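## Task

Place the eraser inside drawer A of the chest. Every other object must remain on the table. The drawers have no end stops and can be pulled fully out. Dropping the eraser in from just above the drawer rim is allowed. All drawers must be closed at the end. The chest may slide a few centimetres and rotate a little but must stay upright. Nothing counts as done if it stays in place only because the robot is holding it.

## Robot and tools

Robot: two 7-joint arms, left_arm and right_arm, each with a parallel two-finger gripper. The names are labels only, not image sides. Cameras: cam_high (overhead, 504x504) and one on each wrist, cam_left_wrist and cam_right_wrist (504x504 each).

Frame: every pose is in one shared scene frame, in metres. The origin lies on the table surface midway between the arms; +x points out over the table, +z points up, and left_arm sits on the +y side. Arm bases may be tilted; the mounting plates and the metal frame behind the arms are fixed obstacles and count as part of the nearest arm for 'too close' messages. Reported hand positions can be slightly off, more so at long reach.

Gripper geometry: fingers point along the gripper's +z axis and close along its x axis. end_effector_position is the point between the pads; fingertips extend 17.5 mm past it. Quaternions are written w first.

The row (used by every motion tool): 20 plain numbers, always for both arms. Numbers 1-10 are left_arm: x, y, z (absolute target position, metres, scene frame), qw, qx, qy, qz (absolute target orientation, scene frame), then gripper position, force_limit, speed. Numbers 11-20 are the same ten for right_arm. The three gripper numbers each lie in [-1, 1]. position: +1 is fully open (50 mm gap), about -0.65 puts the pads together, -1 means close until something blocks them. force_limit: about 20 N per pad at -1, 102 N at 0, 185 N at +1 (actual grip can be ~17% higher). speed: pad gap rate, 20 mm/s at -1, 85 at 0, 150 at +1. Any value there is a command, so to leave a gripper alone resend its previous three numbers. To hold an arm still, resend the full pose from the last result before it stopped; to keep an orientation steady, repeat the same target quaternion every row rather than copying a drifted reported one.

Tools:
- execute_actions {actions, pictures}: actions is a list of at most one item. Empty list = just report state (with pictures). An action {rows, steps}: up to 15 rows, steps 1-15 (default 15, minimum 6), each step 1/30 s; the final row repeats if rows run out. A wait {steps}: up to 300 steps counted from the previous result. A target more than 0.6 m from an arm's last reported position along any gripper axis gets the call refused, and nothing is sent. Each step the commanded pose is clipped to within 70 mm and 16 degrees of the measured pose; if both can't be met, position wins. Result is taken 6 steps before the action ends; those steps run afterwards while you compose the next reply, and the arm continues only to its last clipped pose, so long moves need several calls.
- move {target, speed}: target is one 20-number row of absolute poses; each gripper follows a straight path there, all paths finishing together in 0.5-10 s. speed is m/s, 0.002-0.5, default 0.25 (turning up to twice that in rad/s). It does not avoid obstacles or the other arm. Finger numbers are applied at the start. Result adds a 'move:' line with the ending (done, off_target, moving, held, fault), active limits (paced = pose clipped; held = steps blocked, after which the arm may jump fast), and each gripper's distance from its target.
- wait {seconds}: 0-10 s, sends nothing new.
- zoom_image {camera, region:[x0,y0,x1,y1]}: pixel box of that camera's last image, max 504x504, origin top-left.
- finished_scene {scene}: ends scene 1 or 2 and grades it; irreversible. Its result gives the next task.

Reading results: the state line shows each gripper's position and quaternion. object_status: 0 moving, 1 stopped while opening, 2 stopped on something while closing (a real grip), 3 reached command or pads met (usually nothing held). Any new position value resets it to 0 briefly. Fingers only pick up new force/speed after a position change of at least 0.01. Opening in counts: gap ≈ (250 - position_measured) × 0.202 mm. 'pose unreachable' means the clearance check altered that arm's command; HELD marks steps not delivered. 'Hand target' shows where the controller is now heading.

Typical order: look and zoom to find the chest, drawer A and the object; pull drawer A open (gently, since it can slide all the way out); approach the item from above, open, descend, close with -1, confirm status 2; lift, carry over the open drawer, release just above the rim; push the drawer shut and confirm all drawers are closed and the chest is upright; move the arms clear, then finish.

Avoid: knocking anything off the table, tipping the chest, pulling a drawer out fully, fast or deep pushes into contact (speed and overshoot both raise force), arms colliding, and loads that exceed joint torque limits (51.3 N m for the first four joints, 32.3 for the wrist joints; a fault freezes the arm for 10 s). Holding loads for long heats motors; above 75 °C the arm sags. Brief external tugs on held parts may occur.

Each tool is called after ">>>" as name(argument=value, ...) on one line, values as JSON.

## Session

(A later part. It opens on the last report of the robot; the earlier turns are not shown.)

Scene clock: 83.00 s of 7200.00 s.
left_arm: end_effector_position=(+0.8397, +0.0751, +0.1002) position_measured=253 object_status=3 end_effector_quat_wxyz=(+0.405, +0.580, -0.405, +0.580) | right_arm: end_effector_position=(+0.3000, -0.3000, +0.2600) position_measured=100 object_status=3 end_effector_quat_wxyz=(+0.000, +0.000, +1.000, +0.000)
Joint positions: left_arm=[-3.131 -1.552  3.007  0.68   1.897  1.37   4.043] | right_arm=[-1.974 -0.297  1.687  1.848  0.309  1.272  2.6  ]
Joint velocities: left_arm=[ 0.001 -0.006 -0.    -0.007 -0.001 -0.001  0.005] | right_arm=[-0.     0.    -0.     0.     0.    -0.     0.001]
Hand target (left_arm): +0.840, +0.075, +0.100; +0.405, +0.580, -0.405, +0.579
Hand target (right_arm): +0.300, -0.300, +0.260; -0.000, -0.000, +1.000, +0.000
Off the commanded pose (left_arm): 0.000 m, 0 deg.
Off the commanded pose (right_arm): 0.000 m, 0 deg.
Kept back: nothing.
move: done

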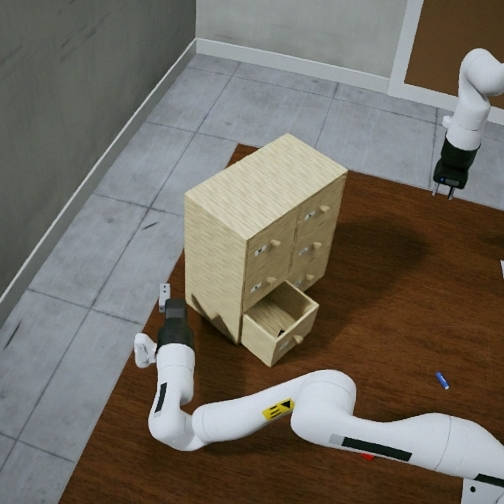

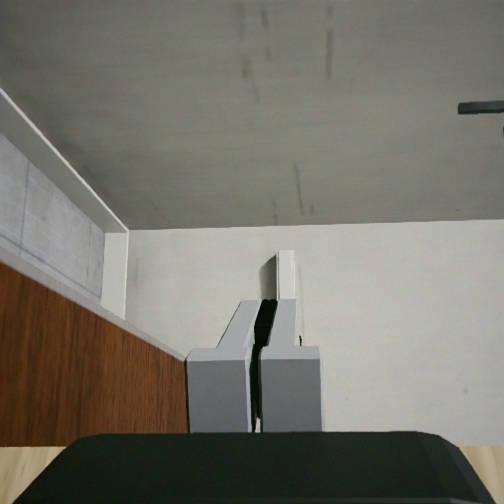

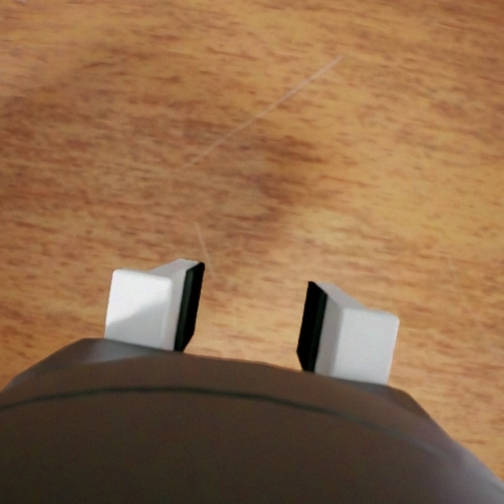

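>>> move(target=[0.845,0.045,0.10,0.405,0.58,-0.405,0.58,-1,0,0.5, 0.3,-0.3,0.26,0,0,1,0,0.35,0,0.3], speed=0.05)

>>> move(target=[0.785,0.045,0.10,0.405,0.58,-0.405,0.58,-1,0,0.5, 0.3,-0.3,0.26,0,0,1,0,0.35,0,0.3], speed=0.03)

Scene clock: 84.87 s of 7200.00 s.
left_arm: end_effector_position=(+0.8450, +0.0451, +0.1001) position_measured=253 object_status=3 end_effector_quat_wxyz=(+0.405, +0.580, -0.405, +0.580) | right_arm: end_effector_position=(+0.3000, -0.3000, +0.2600) position_measured=100 object_status=3 end_effector_quat_wxyz=(+0.000, +0.000, +1.000, +0.000)
Joint positions: left_arm=[-3.091 -1.567  3.016  0.638  1.912  1.322  4.061] | right_arm=[-1.974 -0.297  1.687  1.848  0.309  1.272  2.6  ]
Joint velocities: left_arm=[ 0.002 -0.002 -0.    -0.004 -0.001 -0.002  0.001] | right_arm=[ 0.     0.    -0.001  0.     0.    -0.    -0.   ]
Hand target (left_arm): +0.845, +0.045, +0.100; +0.405, +0.580, -0.405, +0.580
Hand target (right_arm): +0.300, -0.300, +0.260; -0.000, -0.000, +1.000, +0.000
Off the commanded pose (left_arm): 0.000 m, 0 deg.
Off the commanded pose (right_arm): 0.000 m, 0 deg.
Kept back: nothing.
move: done

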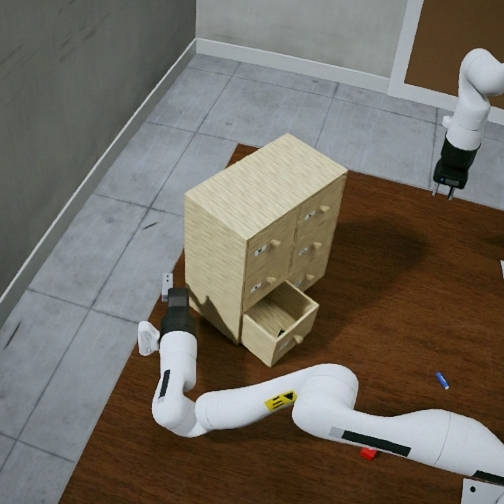

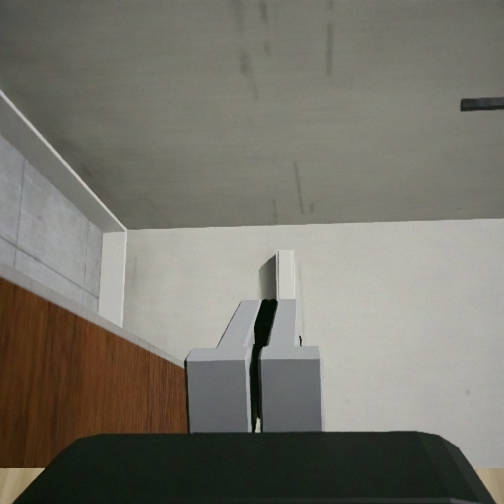

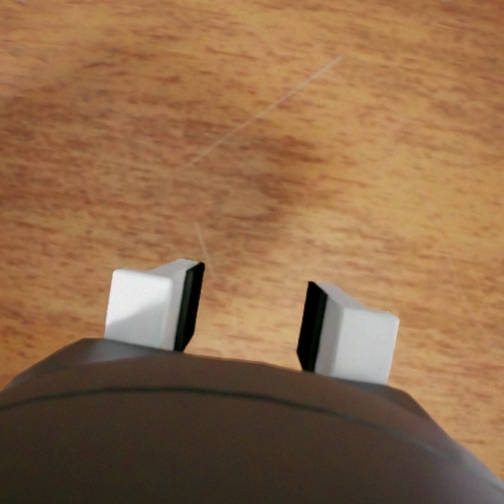

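Scene clock: 87.17 s of 7200.00 s.
left_arm: end_effector_position=(+0.7877, +0.0485, +0.1002) position_measured=253 object_status=3 end_effector_quat_wxyz=(+0.402, +0.581, -0.403, +0.581) | right_arm: end_effector_position=(+0.3000, -0.3000, +0.2600) position_measured=100 object_status=3 end_effector_quat_wxyz=(+0.000, +0.000, +1.000, +0.000)
Joint positions: left_arm=[-3.086 -1.429  3.044  1.033  1.943  1.393  3.808] | right_arm=[-1.974 -0.297  1.687  1.848  0.309  1.272  2.6  ]
Joint velocities: left_arm=[-0.     0.004 -0.     0.009 -0.     0.001 -0.004] | right_arm=[ 0.    -0.     0.     0.     0.002 -0.     0.   ]
Hand target (left_arm): +0.785, +0.045, +0.100; +0.405, +0.580, -0.405, +0.580
Hand target (right_arm): +0.300, -0.300, +0.260; -0.000, -0.000, +1.000, +0.000
Off the commanded pose (left_arm): 0.004 m, 0 deg.
Off the commanded pose (right_arm): 0.000 m, 0 deg.
Kept back: nothing.
move: off_target (left_arm)

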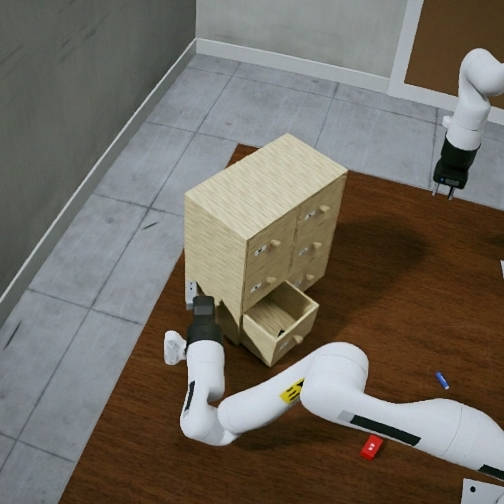

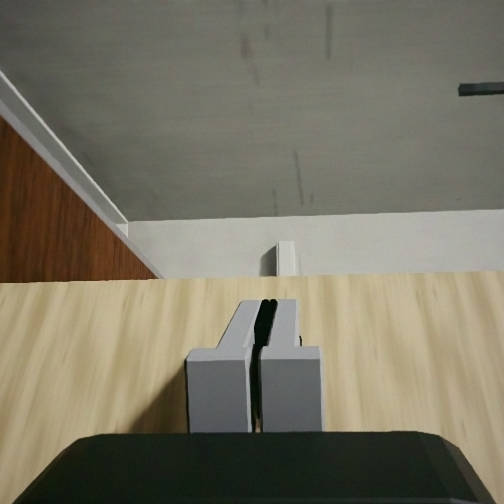

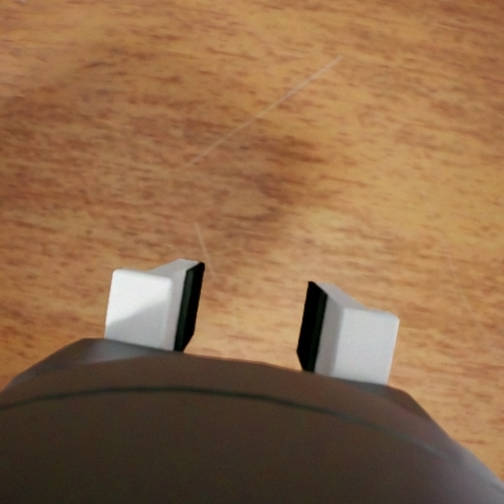

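>>> move(target=[0.85,0.045,0.10,0.405,0.58,-0.405,0.58,-1,0,0.5, 0.3,-0.3,0.26,0,0,1,0,0.35,0,0.3], speed=0.08)

>>> move(target=[0.865,-0.01,0.10,0.405,0.58,-0.405,0.58,-1,0,0.5, 0.3,-0.3,0.26,0,0,1,0,0.35,0,0.3], speed=0.05)

Scene clock: 88.73 s of 7200.00 s.
left_arm: end_effector_position=(+0.8496, +0.0450, +0.1008) position_measured=253 object_status=3 end_effector_quat_wxyz=(+0.405, +0.579, -0.405, +0.580) | right_arm: end_effector_position=(+0.3000, -0.3000, +0.2600) position_measured=100 object_status=3 end_effector_quat_wxyz=(+0.000, +0.000, +1.000, +0.000)
Joint positions: left_arm=[-3.092 -1.582  3.01   0.597  1.911  1.317  4.087] | right_arm=[-1.974 -0.297  1.687  1.848  0.309  1.272  2.6  ]
Joint velocities: left_arm=[-0.002 -0.017 -0.003 -0.028 -0.004  0.001  0.015] | right_arm=[-0.     0.     0.001 -0.     0.001  0.     0.   ]
Hand target (left_arm): +0.850, +0.045, +0.100; +0.405, +0.580, -0.405, +0.579
Hand target (right_arm): +0.300, -0.300, +0.260; -0.000, -0.000, +1.000, +0.000
Off the commanded pose (left_arm): 0.001 m, 0 deg.
Off the commanded pose (right_arm): 0.000 m, 0 deg.
Kept back: nothing.
move: done

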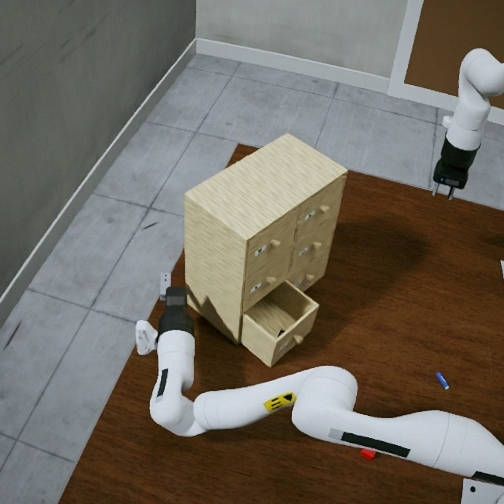

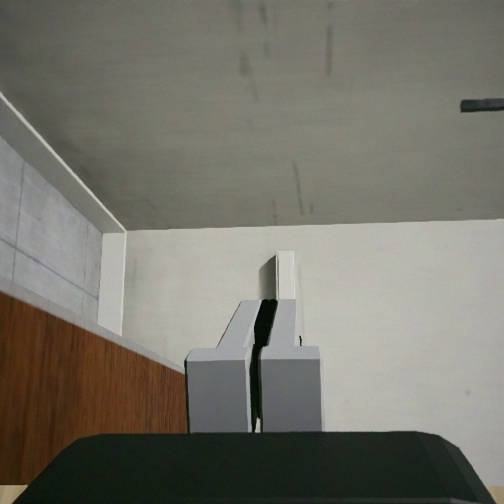

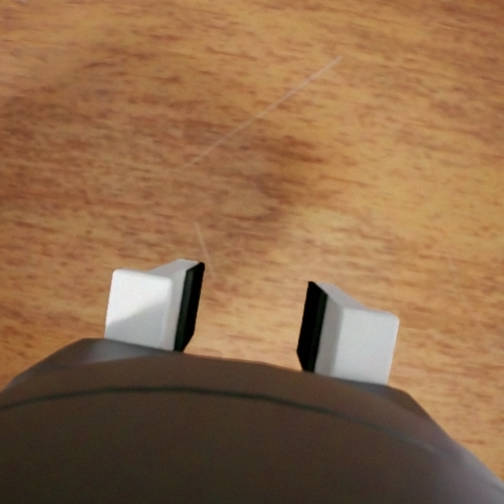

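Scene clock: 90.20 s of 7200.00 s.
left_arm: end_effector_position=(+0.8649, -0.0099, +0.1003) position_measured=253 object_status=3 end_effector_quat_wxyz=(+0.405, +0.580, -0.405, +0.580) | right_arm: end_effector_position=(+0.3000, -0.3000, +0.2600) position_measured=100 object_status=3 end_effector_quat_wxyz=(+0.000, +0.000, +1.000, +0.000)
Joint positions: left_arm=[-3.024 -1.661  3.008  0.395  1.919  1.21   4.195] | right_arm=[-1.974 -0.297  1.687  1.848  0.309  1.272  2.6  ]
Joint velocities: left_arm=[ 0.001 -0.01  -0.002 -0.018 -0.002 -0.003  0.009] | right_arm=[ 0.     0.    -0.     0.     0.002  0.     0.   ]
Hand target (left_arm): +0.865, -0.010, +0.100; +0.405, +0.580, -0.405, +0.580
Hand target (right_arm): +0.300, -0.300, +0.260; -0.000, -0.000, +1.000, +0.000
Off the commanded pose (left_arm): 0.000 m, 0 deg.
Off the commanded pose (right_arm): 0.000 m, 0 deg.
Kept back: nothing.
move: done

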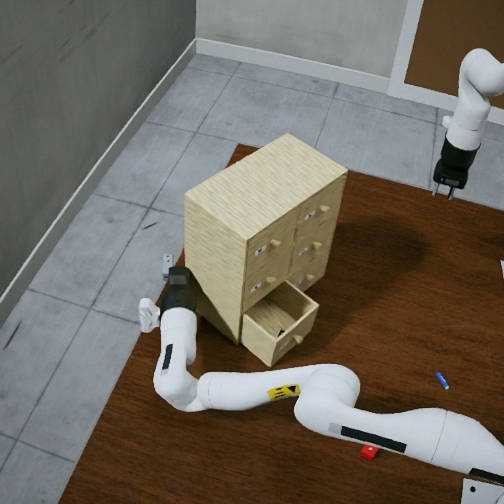

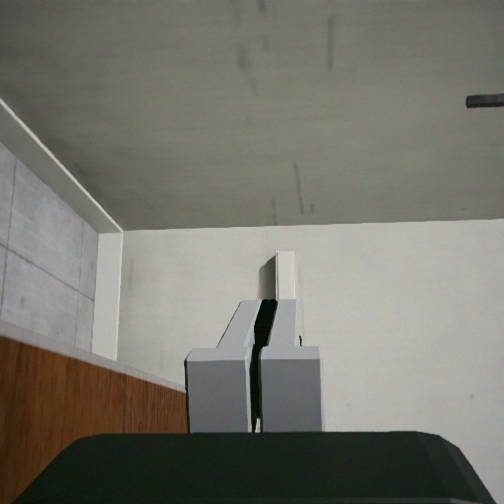

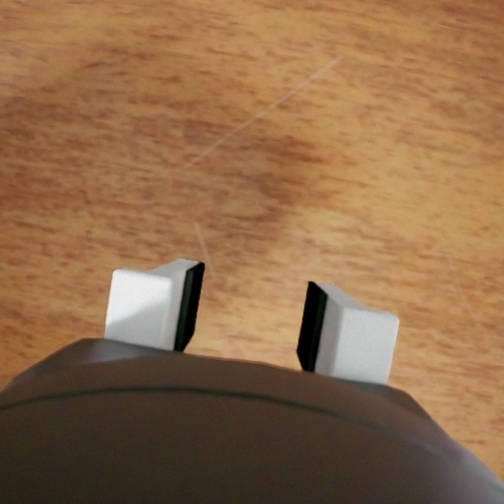

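>>> move(target=[0.80,-0.01,0.10,0.405,0.58,-0.405,0.58,-1,0,0.5, 0.3,-0.3,0.26,0,0,1,0,0.35,0,0.3], speed=0.03)

Scene clock: 92.90 s of 7200.00 s.
left_arm: end_effector_position=(+0.8066, -0.0017, +0.1009) position_measured=253 object_status=3 end_effector_quat_wxyz=(+0.399, +0.583, -0.401, +0.583) | right_arm: end_effector_position=(+0.3000, -0.3000, +0.2600) position_measured=100 object_status=3 end_effector_quat_wxyz=(+0.000, +0.000, +1.000, +0.000)
Joint positions: left_arm=[-3.017 -1.462  3.064  0.926  1.982  1.298  3.855] | right_arm=[-1.974 -0.297  1.687  1.848  0.309  1.272  2.6  ]
Joint velocities: left_arm=[ 0.001  0.005  0.001  0.01  -0.    -0.001 -0.005] | right_arm=[-0.  0.  0. -0. -0. -0.  0.]
Hand target (left_arm): +0.801, -0.010, +0.100; +0.404, +0.580, -0.404, +0.580
Hand target (right_arm): +0.300, -0.300, +0.260; -0.000, -0.000, +1.000, +0.000
Off the commanded pose (left_arm): 0.011 m, 1 deg.
Off the commanded pose (right_arm): 0.000 m, 0 deg.
Kept back: nothing.
move: off_target (left_arm)

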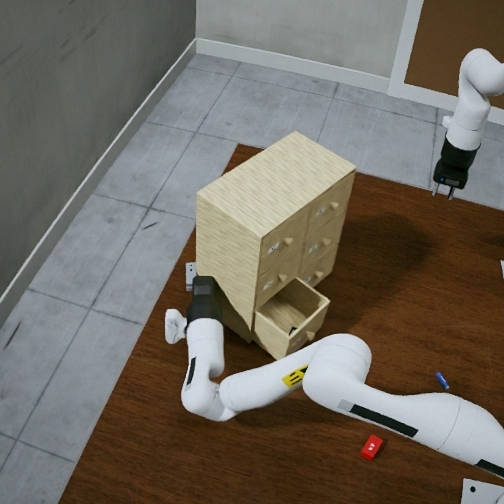

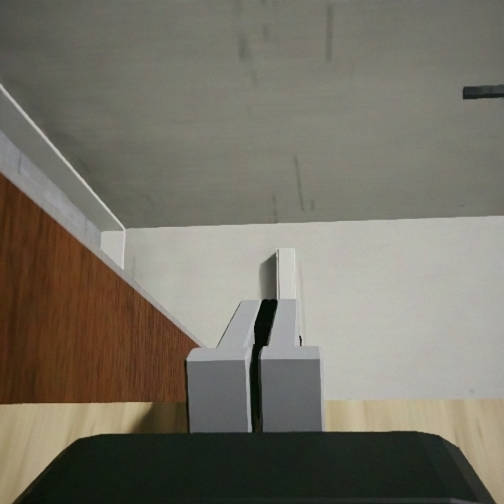

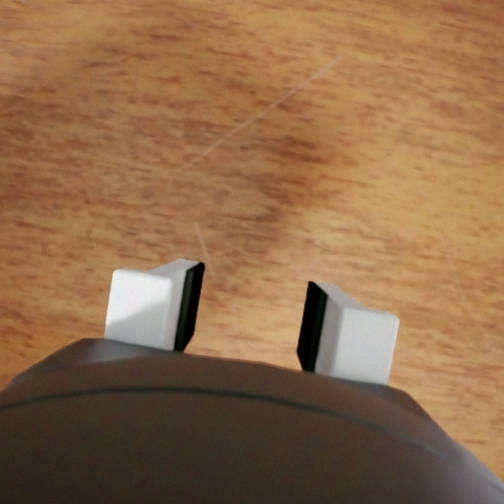

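>>> move(target=[0.755,0.012,0.10,0.405,0.58,-0.405,0.58,-1,0,0.5, 0.3,-0.3,0.26,0,0,1,0,0.35,0,0.3], speed=0.03)

Scene clock: 95.20 s of 7200.00 s.
left_arm: end_effector_position=(+0.7604, +0.0181, +0.1018) position_measured=253 object_status=3 end_effector_quat_wxyz=(+0.400, +0.581, -0.402, +0.583) | right_arm: end_effector_position=(+0.3000, -0.3000, +0.2600) position_measured=100 object_status=3 end_effector_quat_wxyz=(+0.000, +0.000, +1.000, +0.000)
Joint positions: left_arm=[-3.04  -1.382  3.073  1.175  1.988  1.38   3.697] | right_arm=[-1.974 -0.297  1.687  1.848  0.309  1.272  2.6  ]
Joint velocities: left_arm=[ 0.     0.003 -0.001  0.007 -0.001  0.002 -0.005] | right_arm=[ 0.     0.    -0.001  0.     0.001 -0.    -0.   ]
Hand target (left_arm): +0.755, +0.012, +0.100; +0.405, +0.580, -0.405, +0.580
Hand target (right_arm): +0.300, -0.300, +0.260; -0.000, -0.000, +1.000, +0.000
Off the commanded pose (left_arm): 0.008 m, 1 deg.
Off the commanded pose (right_arm): 0.000 m, 0 deg.
Kept back: nothing.
move: off_target (left_arm)

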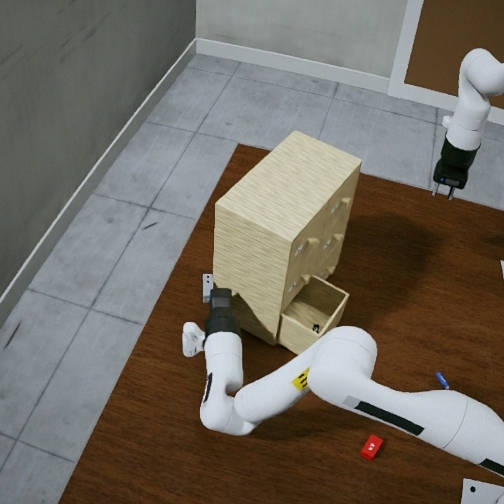

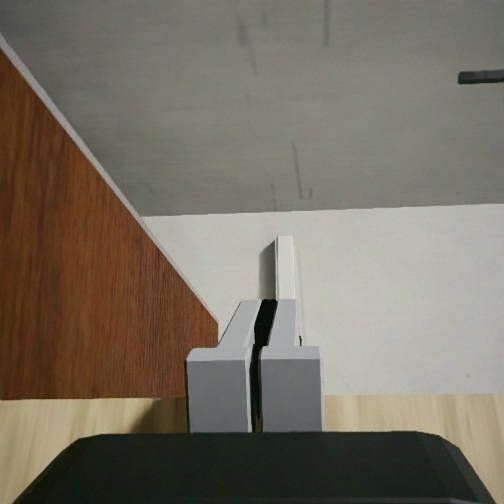

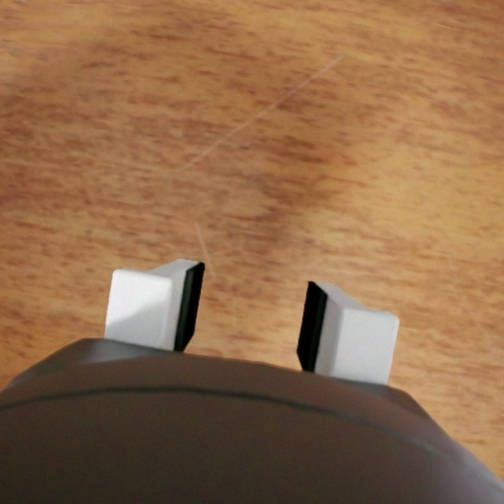

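>>> move(target=[0.79,0.03,0.10,0.405,0.58,-0.405,0.58,-1,0,0.5, 0.5,-0.42,0.2,0.405,-0.58,-0.405,-0.58,-1,0,0.5], speed=0.1)

>>> move(target=[0.76,0.2,0.16,0.405,0.58,-0.405,0.58,-1,0,0.5, 0.6,-0.36,0.10,0.405,-0.58,-0.405,-0.58,-1,0,0.5], speed=0.1)

Scene clock: 106.00 s of 7200.00 s.
left_arm: end_effector_position=(+0.7858, +0.0284, +0.1003) position_measured=253 object_status=3 end_effector_quat_wxyz=(+0.404, +0.580, -0.405, +0.580) | right_arm: end_effector_position=(+0.4714, -0.4043, +0.2058) position_measured=253 object_status=3 end_effector_quat_wxyz=(-0.370, +0.535, +0.544, +0.531)
Joint positions: left_arm=[-3.059 -1.429  3.056  1.03   1.954  1.371  3.803] | right_arm=[-1.867 -1.333  2.111  1.117 -0.332  1.491  2.101]
Joint velocities: left_arm=[-0.001 -0.     0.     0.    -0.     0.     0.001] | right_arm=[ 0.002 -0.003  0.002  0.001 -0.003 -0.002 -0.001]
Hand target (left_arm): +0.786, +0.028, +0.100; +0.404, +0.580, -0.405, +0.580
Hand target (right_arm): +0.471, -0.404, +0.206; -0.370, +0.535, +0.543, +0.531
Off the commanded pose (left_arm): 0.005 m, 0 deg.
Off the commanded pose (right_arm): 0.033 m, 18 deg.
Kept back: nothing.
move: off_target (left_arm, right_arm; path cut at 10 s)

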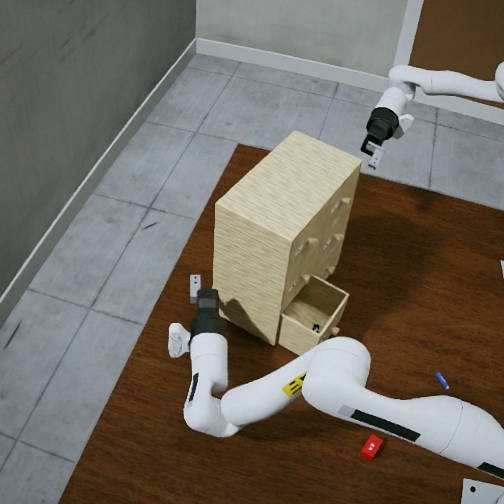

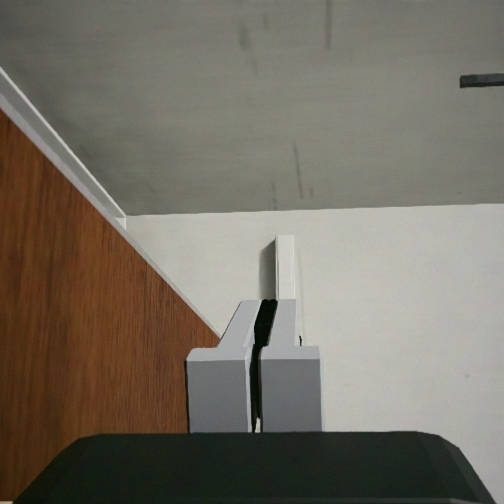

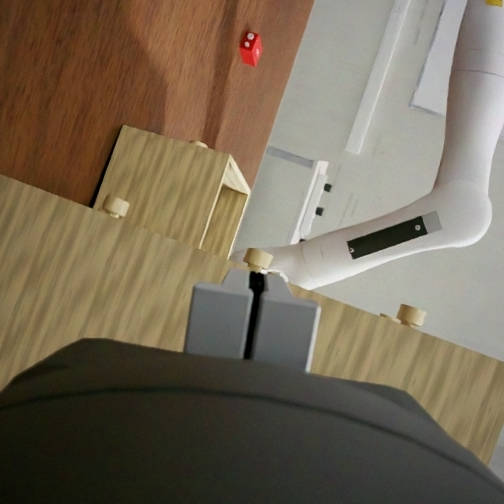

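Scene clock: 108.23 s of 7200.00 s.
left_arm: end_effector_position=(+0.7600, +0.1998, +0.1600) position_measured=253 object_status=3 end_effector_quat_wxyz=(+0.405, +0.579, -0.405, +0.580) | right_arm: end_effector_position=(+0.5995, -0.3601, +0.0997) position_measured=253 object_status=3 end_effector_quat_wxyz=(-0.405, +0.580, +0.405, +0.579)
Joint positions: left_arm=[-3.297 -1.294  2.964  1.156  1.792  1.607  3.853] | right_arm=[-2.088 -1.656  2.124  0.81  -0.435  1.372  2.033]
Joint velocities: left_arm=[-0.002  0.001 -0.001 -0.    -0.001  0.001  0.001] | right_arm=[-0.006 -0.007  0.001 -0.007 -0.001  0.003 -0.001]
Hand target (left_arm): +0.760, +0.200, +0.160; +0.405, +0.579, -0.405, +0.580
Hand target (right_arm): +0.600, -0.360, +0.099; -0.405, +0.580, +0.405, +0.579
Off the commanded pose (left_arm): 0.000 m, 0 deg.
Off the commanded pose (right_arm): 0.001 m, 0 deg.
Kept back: nothing.
move: done

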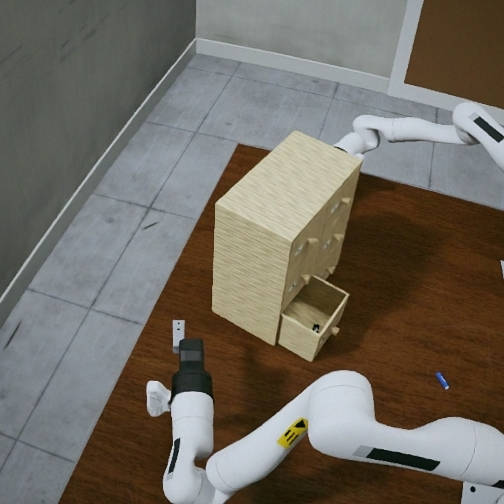

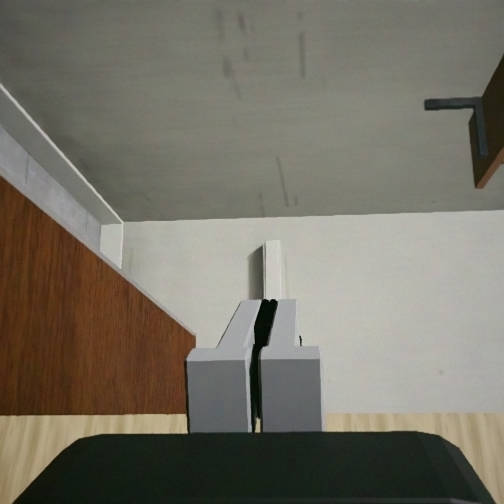

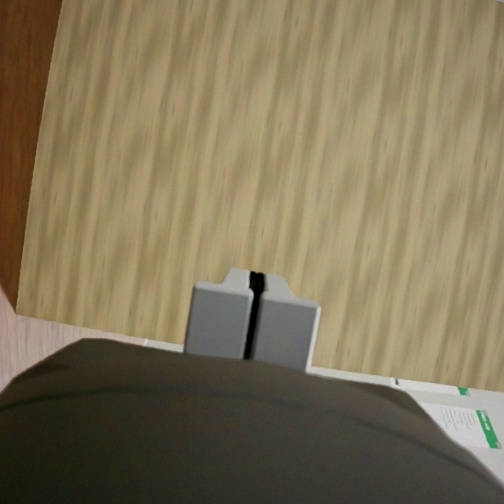

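>>> move(target=[0.76,0.2,0.16,0.405,0.58,-0.405,0.58,-1,0,0.5, 0.55,-0.34,0.09,0.405,-0.58,-0.405,-0.58,-1,0,0.5], speed=0.08)

>>> move(target=[0.76,0.2,0.16,0.405,0.58,-0.405,0.58,-1,0,0.5, 0.56,-0.25,0.09,0.405,-0.58,-0.405,-0.58,-1,0,0.5], speed=0.03)

Scene clock: 109.70 s of 7200.00 s.
left_arm: end_effector_position=(+0.7600, +0.2000, +0.1600) position_measured=253 object_status=3 end_effector_quat_wxyz=(+0.405, +0.580, -0.405, +0.580) | right_arm: end_effector_position=(+0.5501, -0.3395, +0.0899) position_measured=253 object_status=3 end_effector_quat_wxyz=(-0.405, +0.579, +0.405, +0.580)
Joint positions: left_arm=[-3.297 -1.294  2.964  1.156  1.792  1.607  3.854] | right_arm=[-1.967 -1.631  2.136  1.101 -0.431  1.226  2.137]
Joint velocities: left_arm=[ 0.    -0.     0.     0.    -0.001  0.001  0.001] | right_arm=[ 0.01   0.003  0.001  0.008 -0.    -0.005  0.003]
Hand target (left_arm): +0.760, +0.200, +0.160; +0.405, +0.580, -0.405, +0.580
Hand target (right_arm): +0.550, -0.340, +0.090; -0.405, +0.580, +0.405, +0.580
Off the commanded pose (left_arm): 0.000 m, 0 deg.
Off the commanded pose (right_arm): 0.000 m, 0 deg.
Kept back: nothing.
move: done

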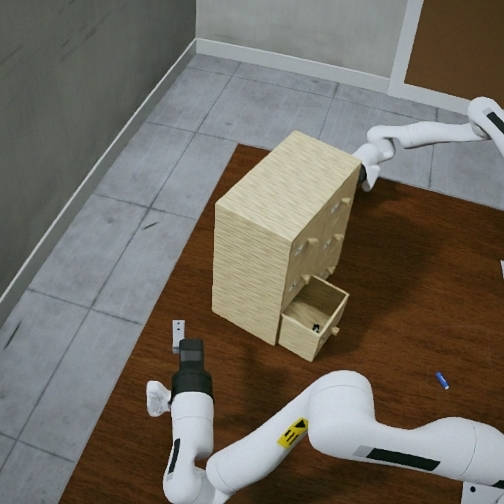

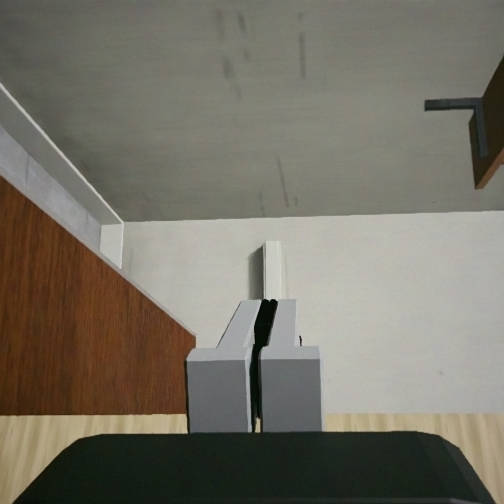

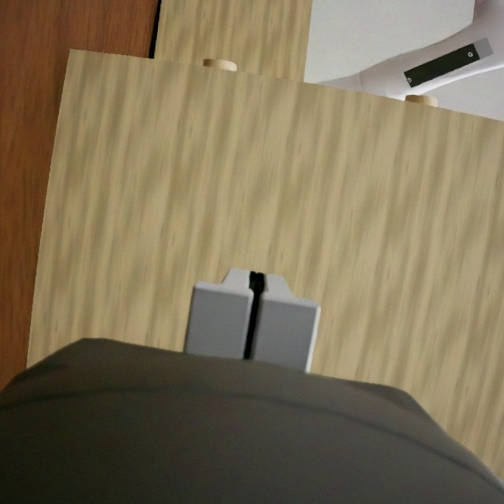

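Scene clock: 113.00 s of 7200.00 s.
left_arm: end_effector_position=(+0.7600, +0.2000, +0.1600) position_measured=253 object_status=3 end_effector_quat_wxyz=(+0.405, +0.580, -0.405, +0.580) | right_arm: end_effector_position=(+0.5613, -0.2557, +0.0900) position_measured=253 object_status=3 end_effector_quat_wxyz=(-0.401, +0.582, +0.403, +0.581)
Joint positions: left_arm=[-3.298 -1.294  2.964  1.156  1.792  1.607  3.854] | right_arm=[-2.024 -1.635  2.095  1.275 -0.475  0.995  2.204]
Joint velocities: left_arm=[-0.001  0.001 -0.     0.002 -0.     0.002 -0.   ] | right_arm=[ 0.     0.    -0.     0.001  0.001 -0.002  0.002]
Hand target (left_arm): +0.760, +0.200, +0.160; +0.405, +0.580, -0.405, +0.580
Hand target (right_arm): +0.560, -0.250, +0.090; -0.405, +0.580, +0.405, +0.580
Off the commanded pose (left_arm): 0.000 m, 0 deg.
Off the commanded pose (right_arm): 0.006 m, 1 deg.
Kept back: nothing.
move: off_target (right_arm)

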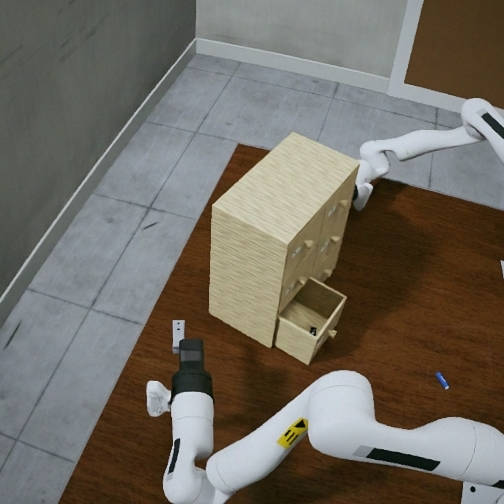

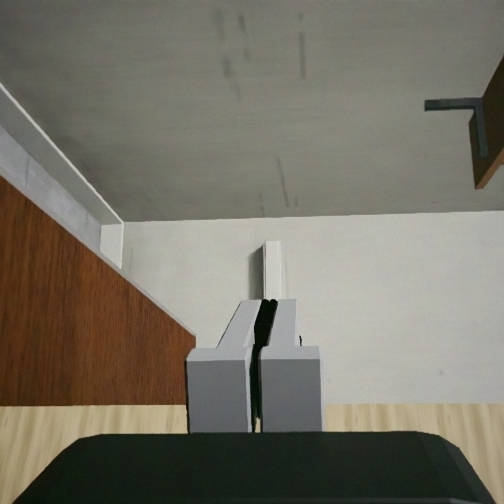

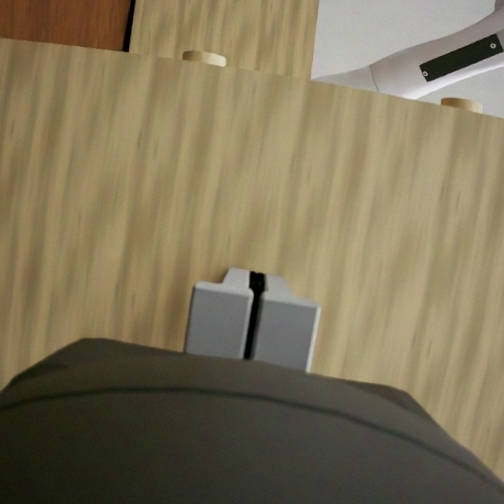

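>>> move(target=[0.55,0.36,0.2,0.405,0.58,-0.405,0.58,-1,0,0.5,0.561,-0.21,0.09,0.405,-0.58,-0.405,-0.58,-1,0,0.5], speed=0.05)

Scene clock: 120.03 s of 7200.00 s.
left_arm: end_effector_position=(+0.5505, +0.3601, +0.2000) position_measured=253 object_status=3 end_effector_quat_wxyz=(+0.404, +0.580, -0.405, +0.580) | right_arm: end_effector_position=(+0.5632, -0.2161, +0.0900) position_measured=253 object_status=3 end_effector_quat_wxyz=(-0.401, +0.582, +0.403, +0.582)
Joint positions: left_arm=[-3.596 -1.083  2.794  1.702  1.418  1.948  3.451] | right_arm=[-2.058 -1.644  2.072  1.343 -0.499  0.894  2.24 ]
Joint velocities: left_arm=[-0.002  0.001 -0.001  0.001 -0.001  0.001 -0.   ] | right_arm=[-0.    -0.     0.001  0.    -0.    -0.     0.001]
Hand target (left_arm): +0.550, +0.360, +0.200; +0.404, +0.580, -0.405, +0.580
Hand target (right_arm): +0.561, -0.210, +0.090; -0.405, +0.580, +0.405, +0.580
Off the commanded pose (left_arm): 0.001 m, 0 deg.
Off the commanded pose (right_arm): 0.006 m, 1 deg.
Kept back: nothing.
move: off_target (right_arm)

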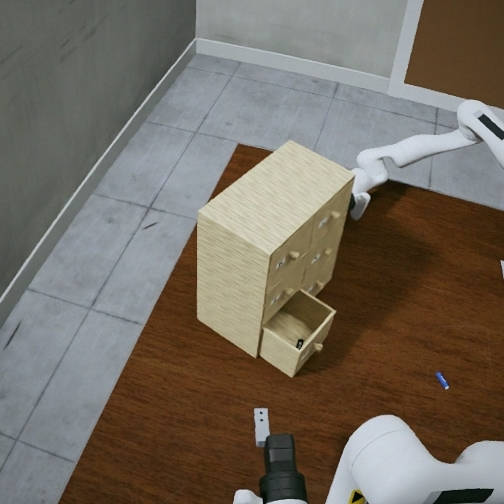

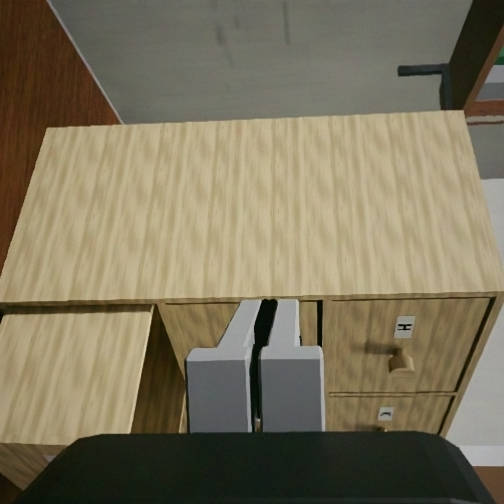

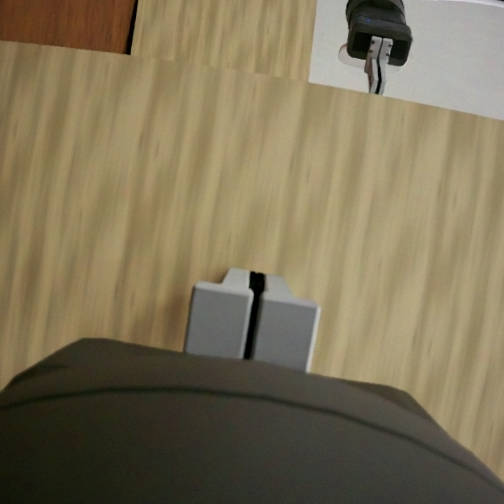

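>>> move(target=[0.5,0.38,0.22,0.405,0.58,-0.405,0.58,-1,0,0.5,0.58,-0.28,0.09,0.405,-0.58,-0.405,-0.58,-1,0,0.5])

>>> move(target=[0.5,0.38,0.22,0.405,0.58,-0.405,0.58,-1,0,0.5,0.655,-0.27,0.09,0.405,-0.58,-0.405,-0.58,-1,0,0.5], speed=0.15)

>>> move(target=[0.5,0.38,0.22,0.405,0.58,-0.405,0.58,-1,0,0.5,0.655,-0.19,0.09,0.405,-0.58,-0.405,-0.58,-1,0,0.5], speed=0.04)

Scene clock: 121.73 s of 7200.00 s.
left_arm: end_effector_position=(+0.5001, +0.3800, +0.2199) position_measured=253 object_status=3 end_effector_quat_wxyz=(+0.405, +0.580, -0.405, +0.580) | right_arm: end_effector_position=(+0.5798, -0.2803, +0.0901) position_measured=253 object_status=3 end_effector_quat_wxyz=(-0.405, +0.580, +0.405, +0.580)
Joint positions: left_arm=[-3.661 -1.025  2.748  1.803  1.298  1.997  3.366] | right_arm=[-2.059 -1.64   2.108  1.13  -0.464  1.107  2.151]
Joint velocities: left_arm=[-0.002  0.003 -0.002  0.001 -0.001  0.001 -0.002] | right_arm=[-0.007 -0.003 -0.    -0.01   0.002  0.008 -0.003]
Hand target (left_arm): +0.500, +0.380, +0.220; +0.405, +0.580, -0.405, +0.580
Hand target (right_arm): +0.580, -0.280, +0.090; -0.405, +0.580, +0.405, +0.580
Off the commanded pose (left_arm): 0.000 m, 0 deg.
Off the commanded pose (right_arm): 0.000 m, 0 deg.
Kept back: nothing.
move: done

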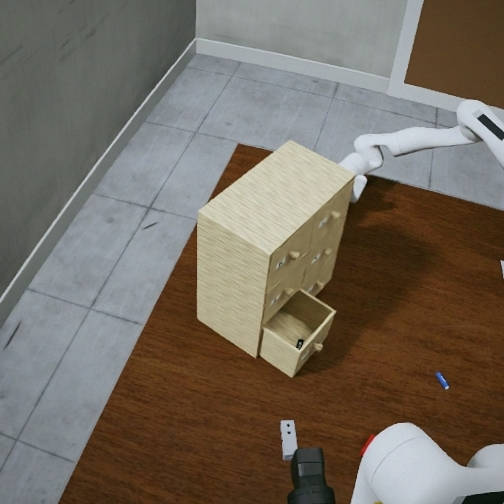

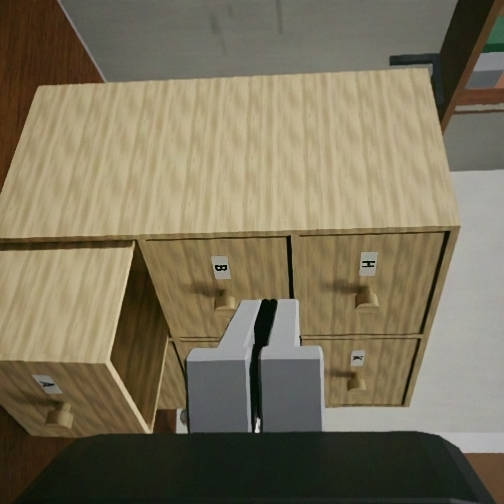

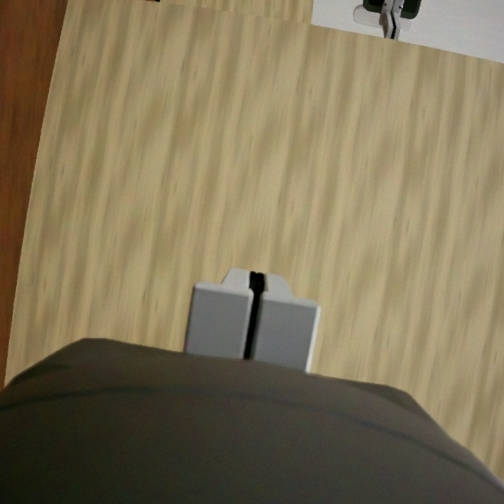

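Scene clock: 122.77 s of 7200.00 s.
left_arm: end_effector_position=(+0.5000, +0.3800, +0.2200) position_measured=253 object_status=3 end_effector_quat_wxyz=(+0.405, +0.580, -0.405, +0.580) | right_arm: end_effector_position=(+0.6550, -0.2707, +0.0902) position_measured=253 object_status=3 end_effector_quat_wxyz=(-0.404, +0.580, +0.405, +0.580)
Joint positions: left_arm=[-3.661 -1.025  2.748  1.804  1.297  1.997  3.366] | right_arm=[-2.261 -1.691  2.089  0.75  -0.466  1.253  2.032]
Joint velocities: left_arm=[ 0.001  0.    -0.    -0.     0.     0.    -0.   ] | right_arm=[-0.014 -0.007 -0.    -0.017  0.002  0.011 -0.005]
Hand target (left_arm): +0.500, +0.380, +0.220; +0.405, +0.580, -0.405, +0.580
Hand target (right_arm): +0.655, -0.270, +0.090; -0.405, +0.580, +0.405, +0.580
Off the commanded pose (left_arm): 0.000 m, 0 deg.
Off the commanded pose (right_arm): 0.001 m, 0 deg.
Kept back: nothing.
move: done

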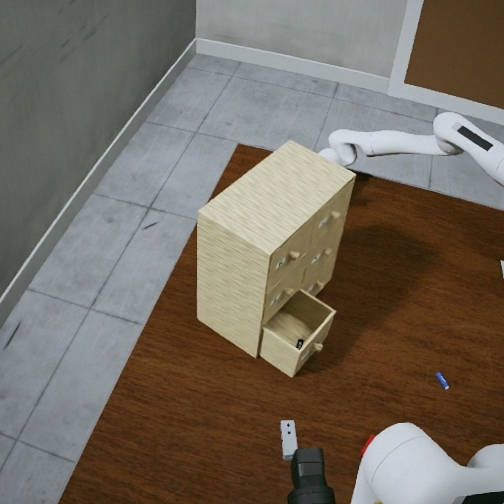

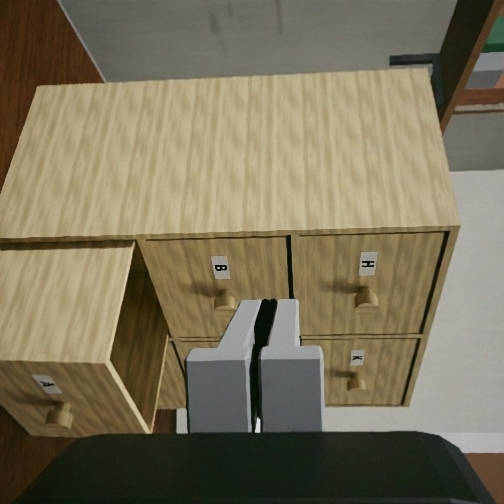

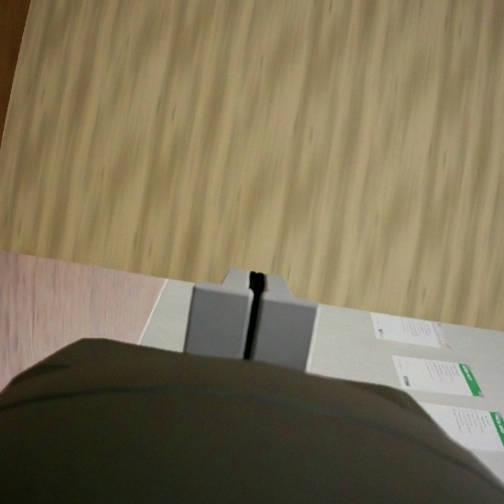

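Scene clock: 125.13 s of 7200.00 s.
left_arm: end_effector_position=(+0.5000, +0.3800, +0.2200) position_measured=253 object_status=3 end_effector_quat_wxyz=(+0.405, +0.580, -0.405, +0.580) | right_arm: end_effector_position=(+0.6587, -0.1987, +0.0901) position_measured=253 object_status=3 end_effector_quat_wxyz=(-0.399, +0.583, +0.402, +0.583)
Joint positions: left_arm=[-3.661 -1.025  2.748  1.804  1.297  1.997  3.366] | right_arm=[-2.292 -1.677  2.059  0.932 -0.501  1.044  2.104]
Joint velocities: left_arm=[ 0.    -0.001  0.    -0.     0.     0.001  0.002] | right_arm=[ 0.001  0.001 -0.     0.002 -0.002 -0.001  0.   ]
Hand target (left_arm): +0.500, +0.380, +0.220; +0.405, +0.580, -0.405, +0.580
Hand target (right_arm): +0.655, -0.190, +0.090; -0.405, +0.580, +0.405, +0.580
Off the commanded pose (left_arm): 0.000 m, 0 deg.
Off the commanded pose (right_arm): 0.009 m, 1 deg.
Kept back: nothing.
move: off_target (right_arm)

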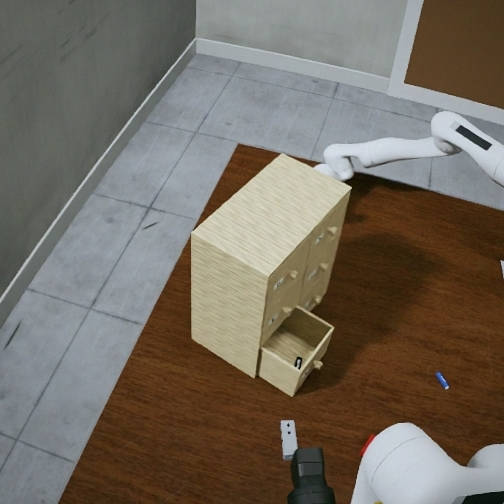

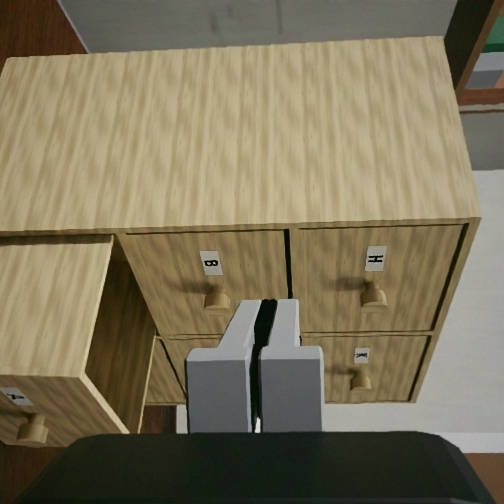

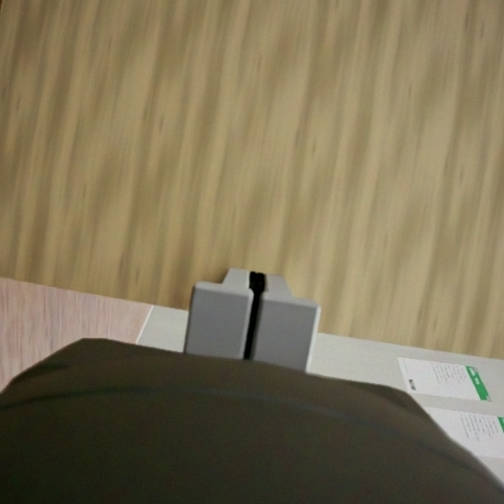

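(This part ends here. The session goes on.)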